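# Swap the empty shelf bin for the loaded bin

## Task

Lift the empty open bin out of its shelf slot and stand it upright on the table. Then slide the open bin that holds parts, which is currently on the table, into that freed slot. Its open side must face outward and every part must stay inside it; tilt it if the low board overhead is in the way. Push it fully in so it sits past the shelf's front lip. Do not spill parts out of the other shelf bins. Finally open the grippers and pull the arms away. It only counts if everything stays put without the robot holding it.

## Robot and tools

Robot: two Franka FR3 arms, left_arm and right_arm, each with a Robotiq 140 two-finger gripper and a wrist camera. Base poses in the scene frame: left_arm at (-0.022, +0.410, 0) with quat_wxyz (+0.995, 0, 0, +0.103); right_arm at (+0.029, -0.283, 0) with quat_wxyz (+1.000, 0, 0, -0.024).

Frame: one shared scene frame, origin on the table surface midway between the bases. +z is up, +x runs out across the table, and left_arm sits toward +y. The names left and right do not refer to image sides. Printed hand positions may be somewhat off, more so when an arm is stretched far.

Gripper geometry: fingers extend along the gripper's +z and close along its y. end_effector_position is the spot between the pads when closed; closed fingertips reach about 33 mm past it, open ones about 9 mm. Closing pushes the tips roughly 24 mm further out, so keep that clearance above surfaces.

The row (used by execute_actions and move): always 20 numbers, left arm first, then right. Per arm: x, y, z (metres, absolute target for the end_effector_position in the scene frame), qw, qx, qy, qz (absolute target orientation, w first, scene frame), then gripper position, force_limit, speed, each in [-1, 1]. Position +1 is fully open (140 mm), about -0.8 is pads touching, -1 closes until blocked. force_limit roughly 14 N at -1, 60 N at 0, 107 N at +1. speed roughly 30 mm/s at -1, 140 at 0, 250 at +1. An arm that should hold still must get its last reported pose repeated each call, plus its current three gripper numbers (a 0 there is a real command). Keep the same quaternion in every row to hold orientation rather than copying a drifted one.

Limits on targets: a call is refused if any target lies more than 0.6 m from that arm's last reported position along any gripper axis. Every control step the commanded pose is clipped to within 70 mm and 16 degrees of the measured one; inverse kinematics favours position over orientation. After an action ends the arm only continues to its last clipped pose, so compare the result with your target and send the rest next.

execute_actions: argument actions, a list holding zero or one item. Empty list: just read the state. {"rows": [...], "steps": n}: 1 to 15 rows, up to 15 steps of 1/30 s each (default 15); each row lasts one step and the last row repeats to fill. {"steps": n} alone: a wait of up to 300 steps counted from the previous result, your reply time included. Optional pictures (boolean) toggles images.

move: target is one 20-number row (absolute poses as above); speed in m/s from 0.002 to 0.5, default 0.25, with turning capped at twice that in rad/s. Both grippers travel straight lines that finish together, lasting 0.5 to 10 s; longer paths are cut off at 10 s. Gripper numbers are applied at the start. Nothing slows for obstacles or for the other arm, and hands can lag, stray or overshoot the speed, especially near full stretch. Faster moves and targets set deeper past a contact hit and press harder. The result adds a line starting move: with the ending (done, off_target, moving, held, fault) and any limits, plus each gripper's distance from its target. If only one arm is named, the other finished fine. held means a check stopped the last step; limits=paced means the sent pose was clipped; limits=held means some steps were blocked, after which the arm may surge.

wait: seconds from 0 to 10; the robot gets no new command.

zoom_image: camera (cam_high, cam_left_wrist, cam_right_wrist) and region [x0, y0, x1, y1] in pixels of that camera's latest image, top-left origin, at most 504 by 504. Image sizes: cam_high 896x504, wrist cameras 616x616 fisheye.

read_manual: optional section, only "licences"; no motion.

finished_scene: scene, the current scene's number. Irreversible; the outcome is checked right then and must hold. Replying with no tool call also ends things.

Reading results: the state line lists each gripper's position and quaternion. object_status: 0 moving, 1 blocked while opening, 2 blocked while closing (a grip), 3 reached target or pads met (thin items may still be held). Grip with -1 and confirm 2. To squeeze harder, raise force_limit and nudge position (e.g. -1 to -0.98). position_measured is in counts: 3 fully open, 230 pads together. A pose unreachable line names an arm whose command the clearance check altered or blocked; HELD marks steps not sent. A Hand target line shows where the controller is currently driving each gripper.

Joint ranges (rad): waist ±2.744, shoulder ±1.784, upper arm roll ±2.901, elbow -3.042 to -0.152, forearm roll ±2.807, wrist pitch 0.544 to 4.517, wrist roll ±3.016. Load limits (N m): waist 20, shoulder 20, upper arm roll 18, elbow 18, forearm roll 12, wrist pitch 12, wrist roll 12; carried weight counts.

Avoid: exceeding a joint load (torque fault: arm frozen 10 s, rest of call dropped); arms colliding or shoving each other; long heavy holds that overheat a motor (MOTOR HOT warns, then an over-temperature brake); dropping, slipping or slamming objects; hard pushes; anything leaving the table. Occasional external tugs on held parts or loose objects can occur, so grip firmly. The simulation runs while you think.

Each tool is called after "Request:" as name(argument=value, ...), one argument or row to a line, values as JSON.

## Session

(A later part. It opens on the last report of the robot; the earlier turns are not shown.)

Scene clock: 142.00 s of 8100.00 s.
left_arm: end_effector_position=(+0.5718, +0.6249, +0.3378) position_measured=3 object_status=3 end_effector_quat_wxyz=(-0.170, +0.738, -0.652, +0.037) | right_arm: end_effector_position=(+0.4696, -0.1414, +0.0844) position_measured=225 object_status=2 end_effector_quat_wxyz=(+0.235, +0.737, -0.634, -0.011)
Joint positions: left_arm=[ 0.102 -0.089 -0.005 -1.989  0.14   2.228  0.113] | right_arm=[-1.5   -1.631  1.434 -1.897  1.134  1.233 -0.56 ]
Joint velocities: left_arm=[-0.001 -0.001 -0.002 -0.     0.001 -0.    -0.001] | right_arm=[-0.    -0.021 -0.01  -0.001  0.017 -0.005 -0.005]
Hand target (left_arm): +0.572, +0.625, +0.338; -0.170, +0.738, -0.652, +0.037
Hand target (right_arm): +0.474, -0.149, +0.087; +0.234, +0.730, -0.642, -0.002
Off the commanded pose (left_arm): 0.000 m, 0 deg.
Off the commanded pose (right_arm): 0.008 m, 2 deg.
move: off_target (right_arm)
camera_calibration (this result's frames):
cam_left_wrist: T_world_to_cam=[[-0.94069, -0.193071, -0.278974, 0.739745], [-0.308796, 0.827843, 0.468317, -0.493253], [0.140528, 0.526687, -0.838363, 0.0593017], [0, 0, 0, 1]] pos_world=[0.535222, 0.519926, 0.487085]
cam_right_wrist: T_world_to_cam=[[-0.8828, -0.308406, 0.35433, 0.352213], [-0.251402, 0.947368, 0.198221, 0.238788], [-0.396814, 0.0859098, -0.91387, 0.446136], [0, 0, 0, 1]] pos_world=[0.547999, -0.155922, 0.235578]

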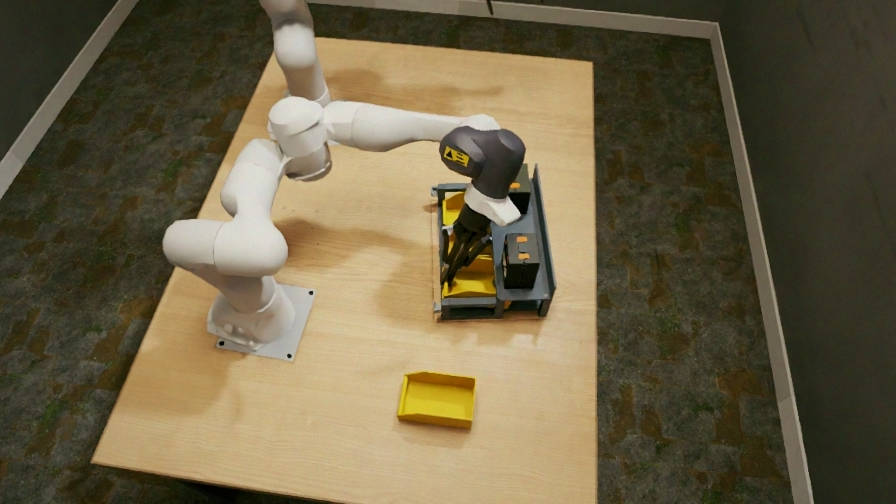

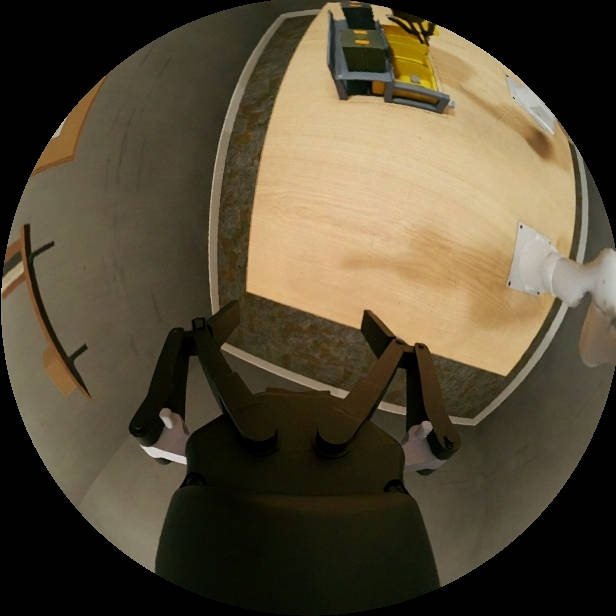

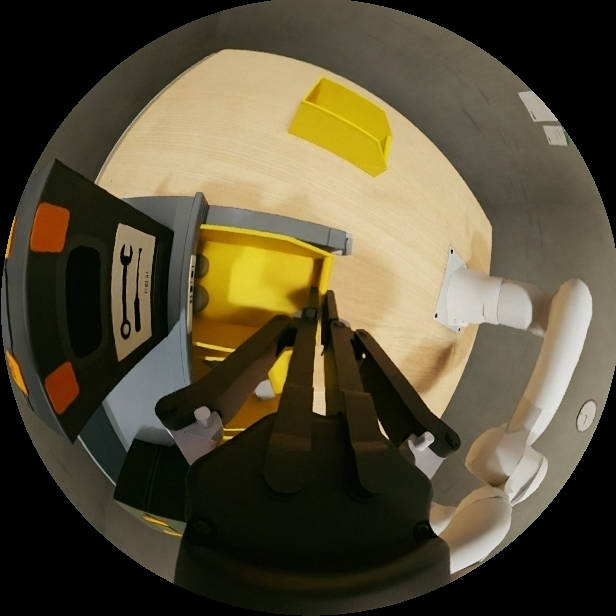

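Request:
move(
  target=[0.5718,0.6249,0.3378,-0.170,0.738,-0.652,0.037,1,0,0,0.476,-0.146,0.074,0.222,0.729,-0.646,0.012,-1,1,-0.5],
  speed=0.015,
)

Request:
move(
  target=[0.5718,0.6249,0.3378,-0.170,0.738,-0.652,0.037,1,0,0,0.476,-0.146,0.074,0.222,0.729,-0.646,0.012,-0.68,0,-0.5],
)

Request:
move(
  target=[0.5718,0.6249,0.3378,-0.170,0.738,-0.652,0.037,1,0,0,0.45,-0.16,0.17,0.208,0.729,-0.651,0.030,-0.68,0,-0.5],
  speed=0.06,
)

Request:
move(
  target=[0.5718,0.6249,0.3378,-0.170,0.738,-0.652,0.037,1,0,0,0.32,-0.25,0.27,0.127,0.720,-0.672,0.119,-0.68,0,-0.5],
  speed=0.2,
)

Request:
zoom_image(
  camera="cam_high",
  region=[400,170,580,340],
)

Scene clock: 145.80 s of 8100.00 s.
left_arm: end_effector_position=(+0.5718, +0.6249, +0.3378) position_measured=3 object_status=3 end_effector_quat_wxyz=(-0.170, +0.738, -0.652, +0.037) | right_arm: end_effector_position=(+0.4733, -0.1415, +0.0718) position_measured=225 object_status=2 end_effector_quat_wxyz=(+0.222, +0.737, -0.638, +0.004)
Joint positions: left_arm=[ 0.102 -0.089 -0.005 -1.989  0.14   2.228  0.113] | right_arm=[-1.48  -1.703  1.419 -1.932  1.205  1.232 -0.561]
Joint velocities: left_arm=[-0.     0.001 -0.001  0.001 -0.001  0.    -0.   ] | right_arm=[ 0.    -0.024 -0.011  0.     0.02  -0.006  0.001]
Hand target (left_arm): +0.572, +0.625, +0.338; -0.170, +0.738, -0.652, +0.037
Hand target (right_arm): +0.476, -0.147, +0.074; +0.222, +0.729, -0.647, +0.012
Off the commanded pose (left_arm): 0.000 m, 0 deg.
Off the commanded pose (right_arm): 0.006 m, 2 deg.
move: off_target (right_arm)
camera_calibration (this result's frames):
cam_left_wrist: T_world_to_cam=[[-0.940689, -0.193071, -0.278974, 0.739745], [-0.308796, 0.827843, 0.468317, -0.493253], [0.140528, 0.526687, -0.838363, 0.0593016], [0, 0, 0, 1]] pos_world=[0.535222, 0.519926, 0.487085]
cam_right_wrist: T_world_to_cam=[[-0.8959, -0.30954, 0.318668, 0.368479], [-0.260149, 0.946993, 0.188486, 0.247139], [-0.36012, 0.0859634, -0.928937, 0.41988], [0, 0, 0, 1]] pos_world=[0.545621, -0.156074, 0.226037]

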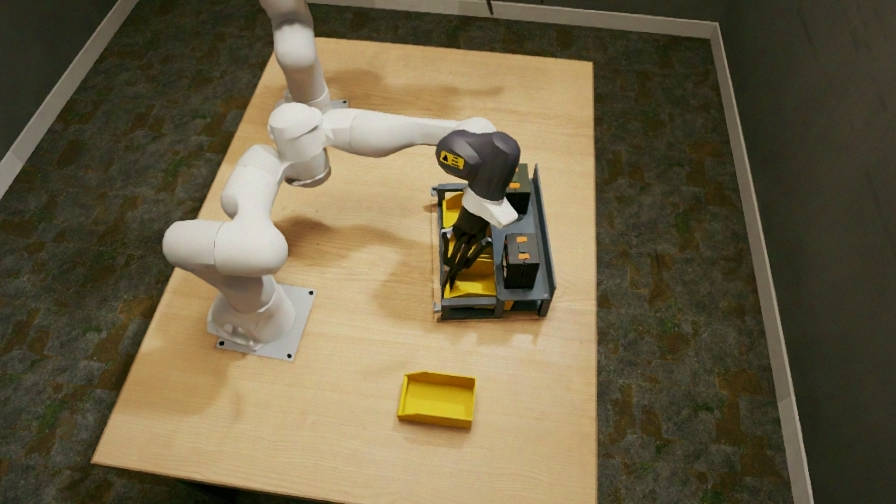

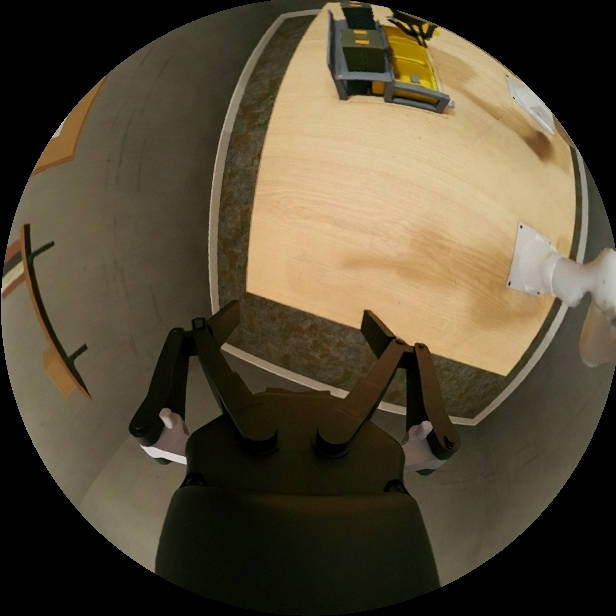

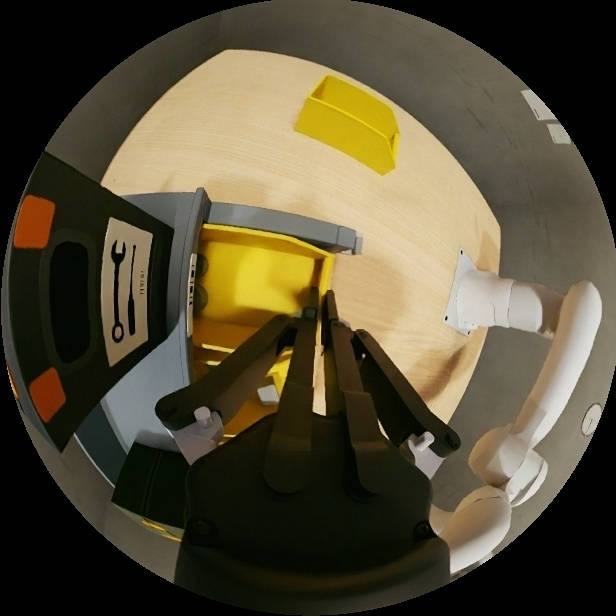

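Scene clock: 146.50 s of 8100.00 s.
left_arm: end_effector_position=(+0.5718, +0.6249, +0.3378) position_measured=3 object_status=3 end_effector_quat_wxyz=(-0.170, +0.738, -0.652, +0.037) | right_arm: end_effector_position=(+0.4747, -0.1438, +0.0734) position_measured=214 object_status=3 end_effector_quat_wxyz=(+0.222, +0.733, -0.643, +0.009)
Joint positions: left_arm=[ 0.102 -0.089 -0.005 -1.989  0.14   2.228  0.113] | right_arm=[-1.481 -1.71   1.414 -1.933  1.206  1.232 -0.552]
Joint velocities: left_arm=[ 0.     0.001 -0.001 -0.    -0.001 -0.     0.001] | right_arm=[-0.002 -0.004 -0.003 -0.001 -0.     0.     0.012]
Hand target (left_arm): +0.572, +0.625, +0.338; -0.170, +0.738, -0.652, +0.037
Hand target (right_arm): +0.476, -0.146, +0.074; +0.222, +0.730, -0.647, +0.012
Off the commanded pose (left_arm): 0.000 m, 0 deg.
Off the commanded pose (right_arm): 0.003 m, 1 deg.
move: done
camera_calibration (this result's frames):
cam_left_wrist: T_world_to_cam=[[-0.940689, -0.193072, -0.278974, 0.739745], [-0.308796, 0.827843, 0.468317, -0.493253], [0.140528, 0.526687, -0.838363, 0.0593016], [0, 0, 0, 1]] pos_world=[0.535222, 0.519926, 0.487085]
cam_right_wrist: T_world_to_cam=[[-0.901967, -0.297779, 0.312702, 0.373566], [-0.252133, 0.951097, 0.178446, 0.246843], [-0.350547, 0.0821097, -0.932939, 0.417281], [0, 0, 0, 1]] pos_world=[0.545458, -0.157794, 0.228435]

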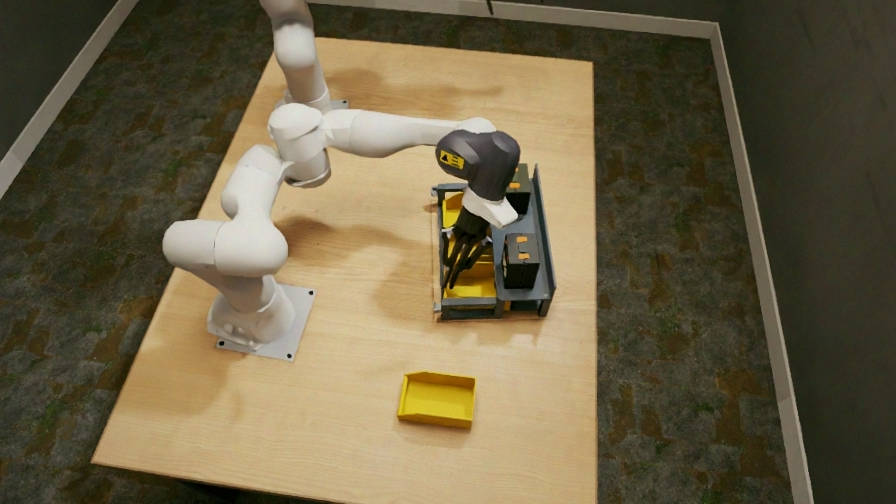

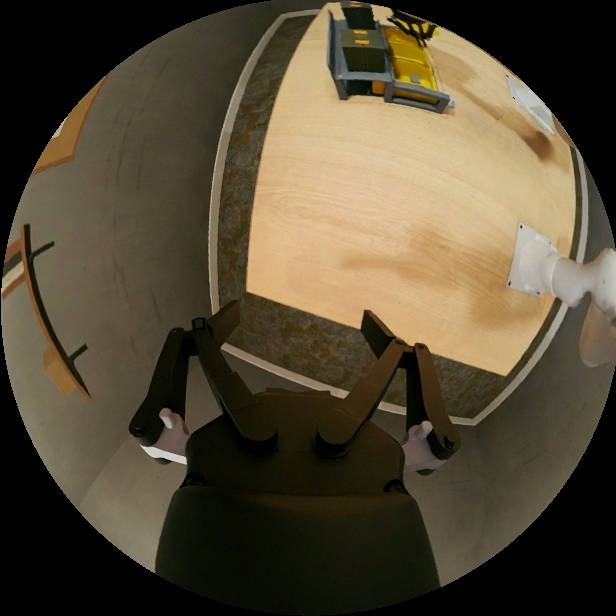

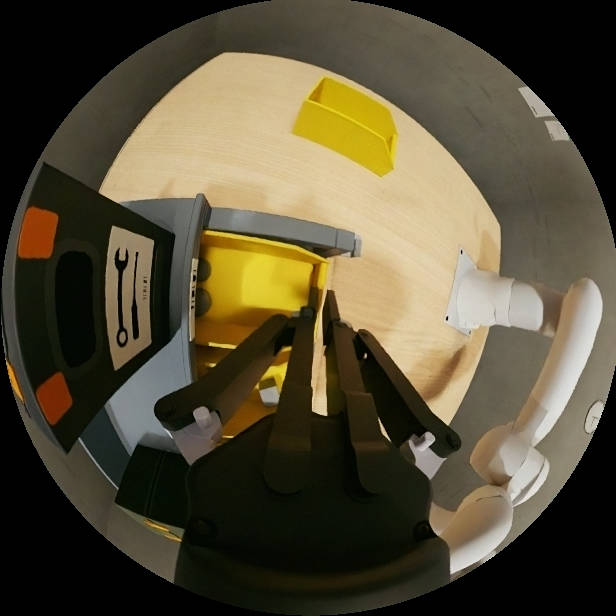

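Scene clock: 148.53 s of 8100.00 s.
left_arm: end_effector_position=(+0.5718, +0.6249, +0.3378) position_measured=3 object_status=3 end_effector_quat_wxyz=(-0.170, +0.738, -0.652, +0.037) | right_arm: end_effector_position=(+0.4538, -0.1583, +0.1685) position_measured=214 object_status=3 end_effector_quat_wxyz=(+0.206, +0.728, -0.653, +0.032)
Joint positions: left_arm=[ 0.102 -0.089 -0.005 -1.989  0.14   2.228  0.113] | right_arm=[-1.433 -1.645  1.251 -2.01   1.058  1.187 -0.614]
Joint velocities: left_arm=[-0.001 -0.001 -0.    -0.001  0.    -0.001 -0.   ] | right_arm=[ 0.002  0.003 -0.     0.    -0.01  -0.002 -0.013]
Hand target (left_arm): +0.572, +0.625, +0.338; -0.170, +0.738, -0.652, +0.037
Hand target (right_arm): +0.452, -0.158, +0.169; +0.207, +0.730, -0.650, +0.029
Off the commanded pose (left_arm): 0.000 m, 0 deg.
Off the commanded pose (right_arm): 0.004 m, 0 deg.
move: off_target (right_arm)
camera_calibration (this result's frames):
cam_left_wrist: T_world_to_cam=[[-0.94069, -0.193071, -0.278974, 0.739745], [-0.308796, 0.827843, 0.468317, -0.493253], [0.140528, 0.526687, -0.838363, 0.0593017], [0, 0, 0, 1]] pos_world=[0.535222, 0.519926, 0.487085]
cam_right_wrist: T_world_to_cam=[[-0.921808, -0.286832, 0.260763, 0.340141], [-0.253172, 0.954866, 0.155353, 0.24342], [-0.293554, 0.0771878, -0.952821, 0.476574], [0, 0, 0, 1]] pos_world=[0.515072, -0.171655, 0.327578]

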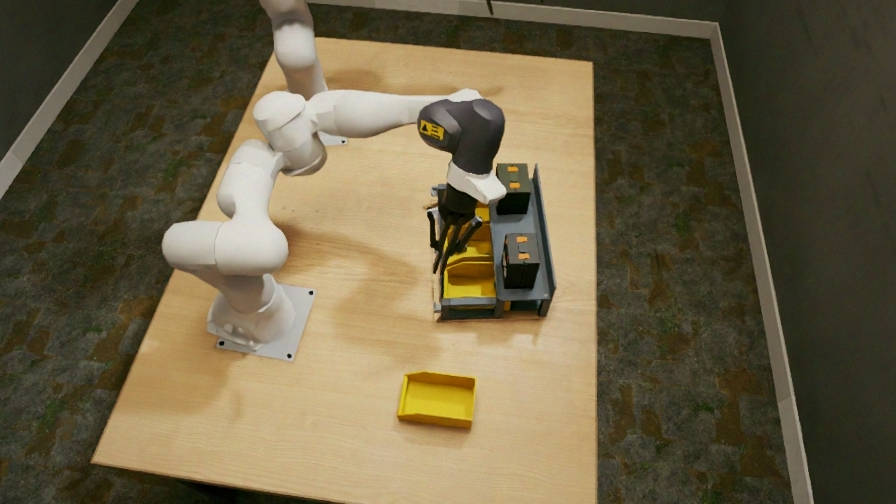

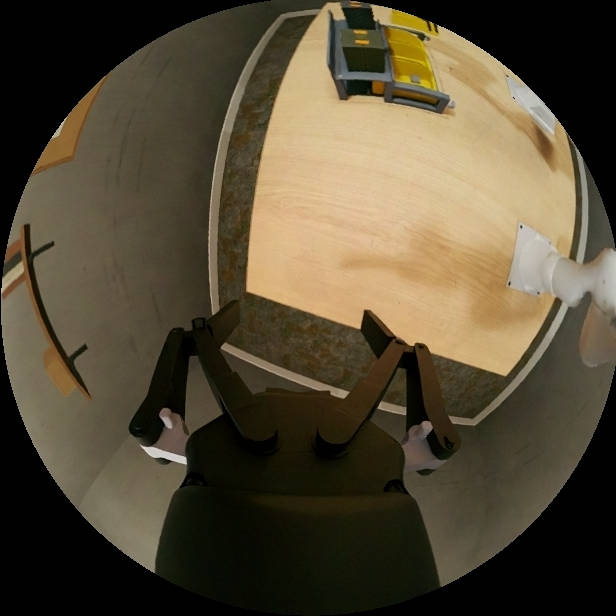

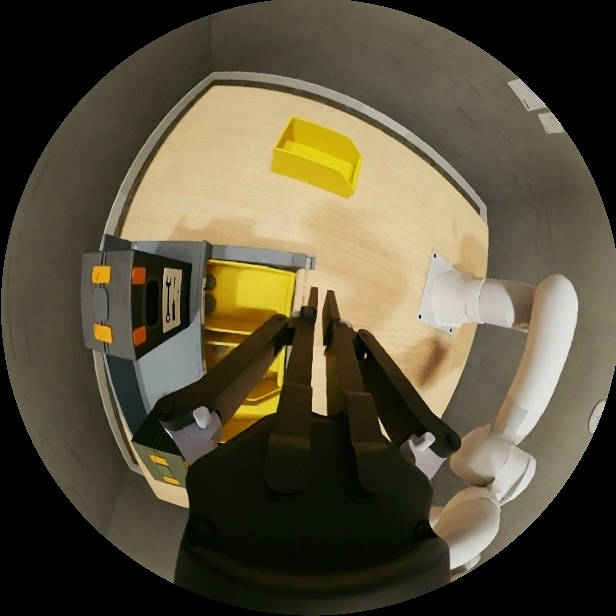

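Scene clock: 150.10 s of 8100.00 s.
left_arm: end_effector_position=(+0.5718, +0.6249, +0.3378) position_measured=3 object_status=3 end_effector_quat_wxyz=(-0.170, +0.738, -0.652, +0.037) | right_arm: end_effector_position=(+0.3238, -0.2480, +0.2700) position_measured=214 object_status=3 end_effector_quat_wxyz=(+0.123, +0.717, -0.676, +0.120)
Joint positions: left_arm=[ 0.102 -0.089 -0.005 -1.989  0.14   2.228  0.113] | right_arm=[-1.124 -1.779  0.894 -2.536  0.813  1.25  -0.809]
Joint velocities: left_arm=[ 0.     0.001 -0.    -0.001  0.    -0.    -0.001] | right_arm=[-0.    -0.     0.001 -0.002 -0.004  0.006 -0.028]
Hand target (left_arm): +0.572, +0.625, +0.338; -0.170, +0.738, -0.652, +0.037
Hand target (right_arm): +0.324, -0.249, +0.271; +0.124, +0.721, -0.671, +0.121
Off the commanded pose (left_arm): 0.000 m, 0 deg.
Off the commanded pose (right_arm): 0.004 m, 1 deg.
move: off_target (right_arm)
camera_calibration (this result's frames):
cam_left_wrist: T_world_to_cam=[[-0.94069, -0.193071, -0.278974, 0.739745], [-0.308796, 0.827843, 0.468317, -0.493253], [0.140529, 0.526687, -0.838363, 0.0593016], [0, 0, 0, 1]] pos_world=[0.535222, 0.519926, 0.487085]
cam_right_wrist: T_world_to_cam=[[-0.959316, -0.28108, 0.0265946, 0.244912], [-0.277557, 0.956143, 0.0935556, 0.305296], [-0.0517249, 0.0823678, -0.995259, 0.476505], [0, 0, 0, 1]] pos_world=[0.344332, -0.262315, 0.43917]

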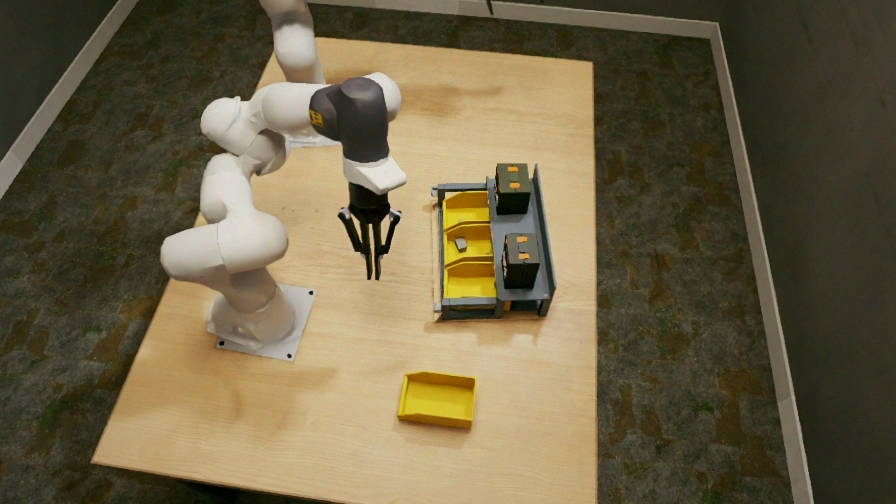

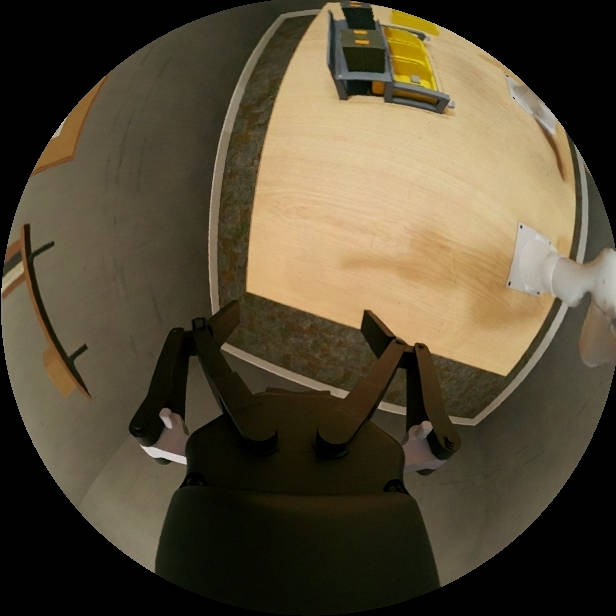

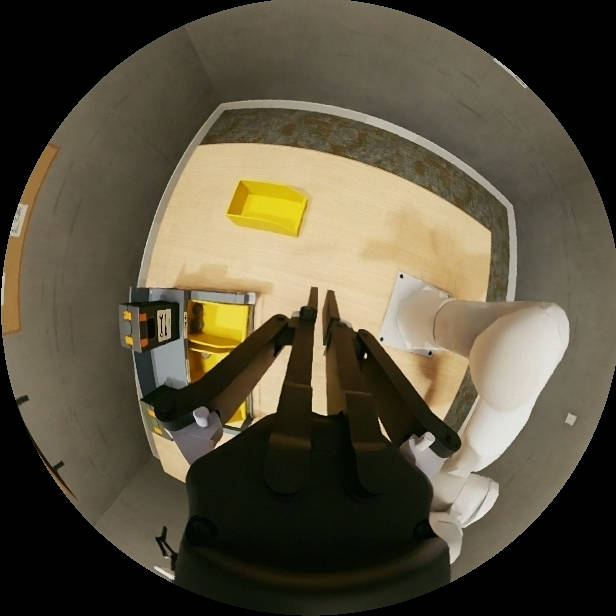

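Region (400, 170, 580, 340) of cam_high's 896x504 image, scaled by 2.800, with more detail than that image has.

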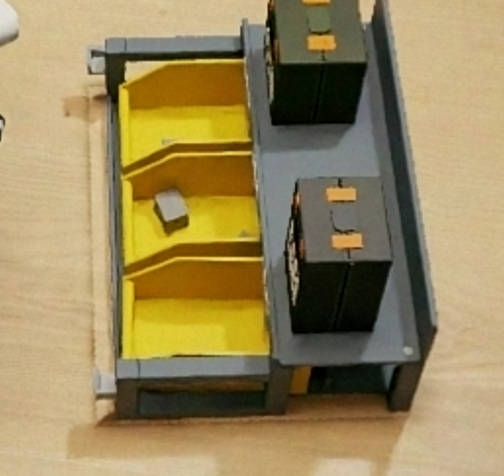

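The bin is seated level and in line with its neighbours.

Request:
finished_scene(
  scene=1,
)

The scene is finished: the task was done.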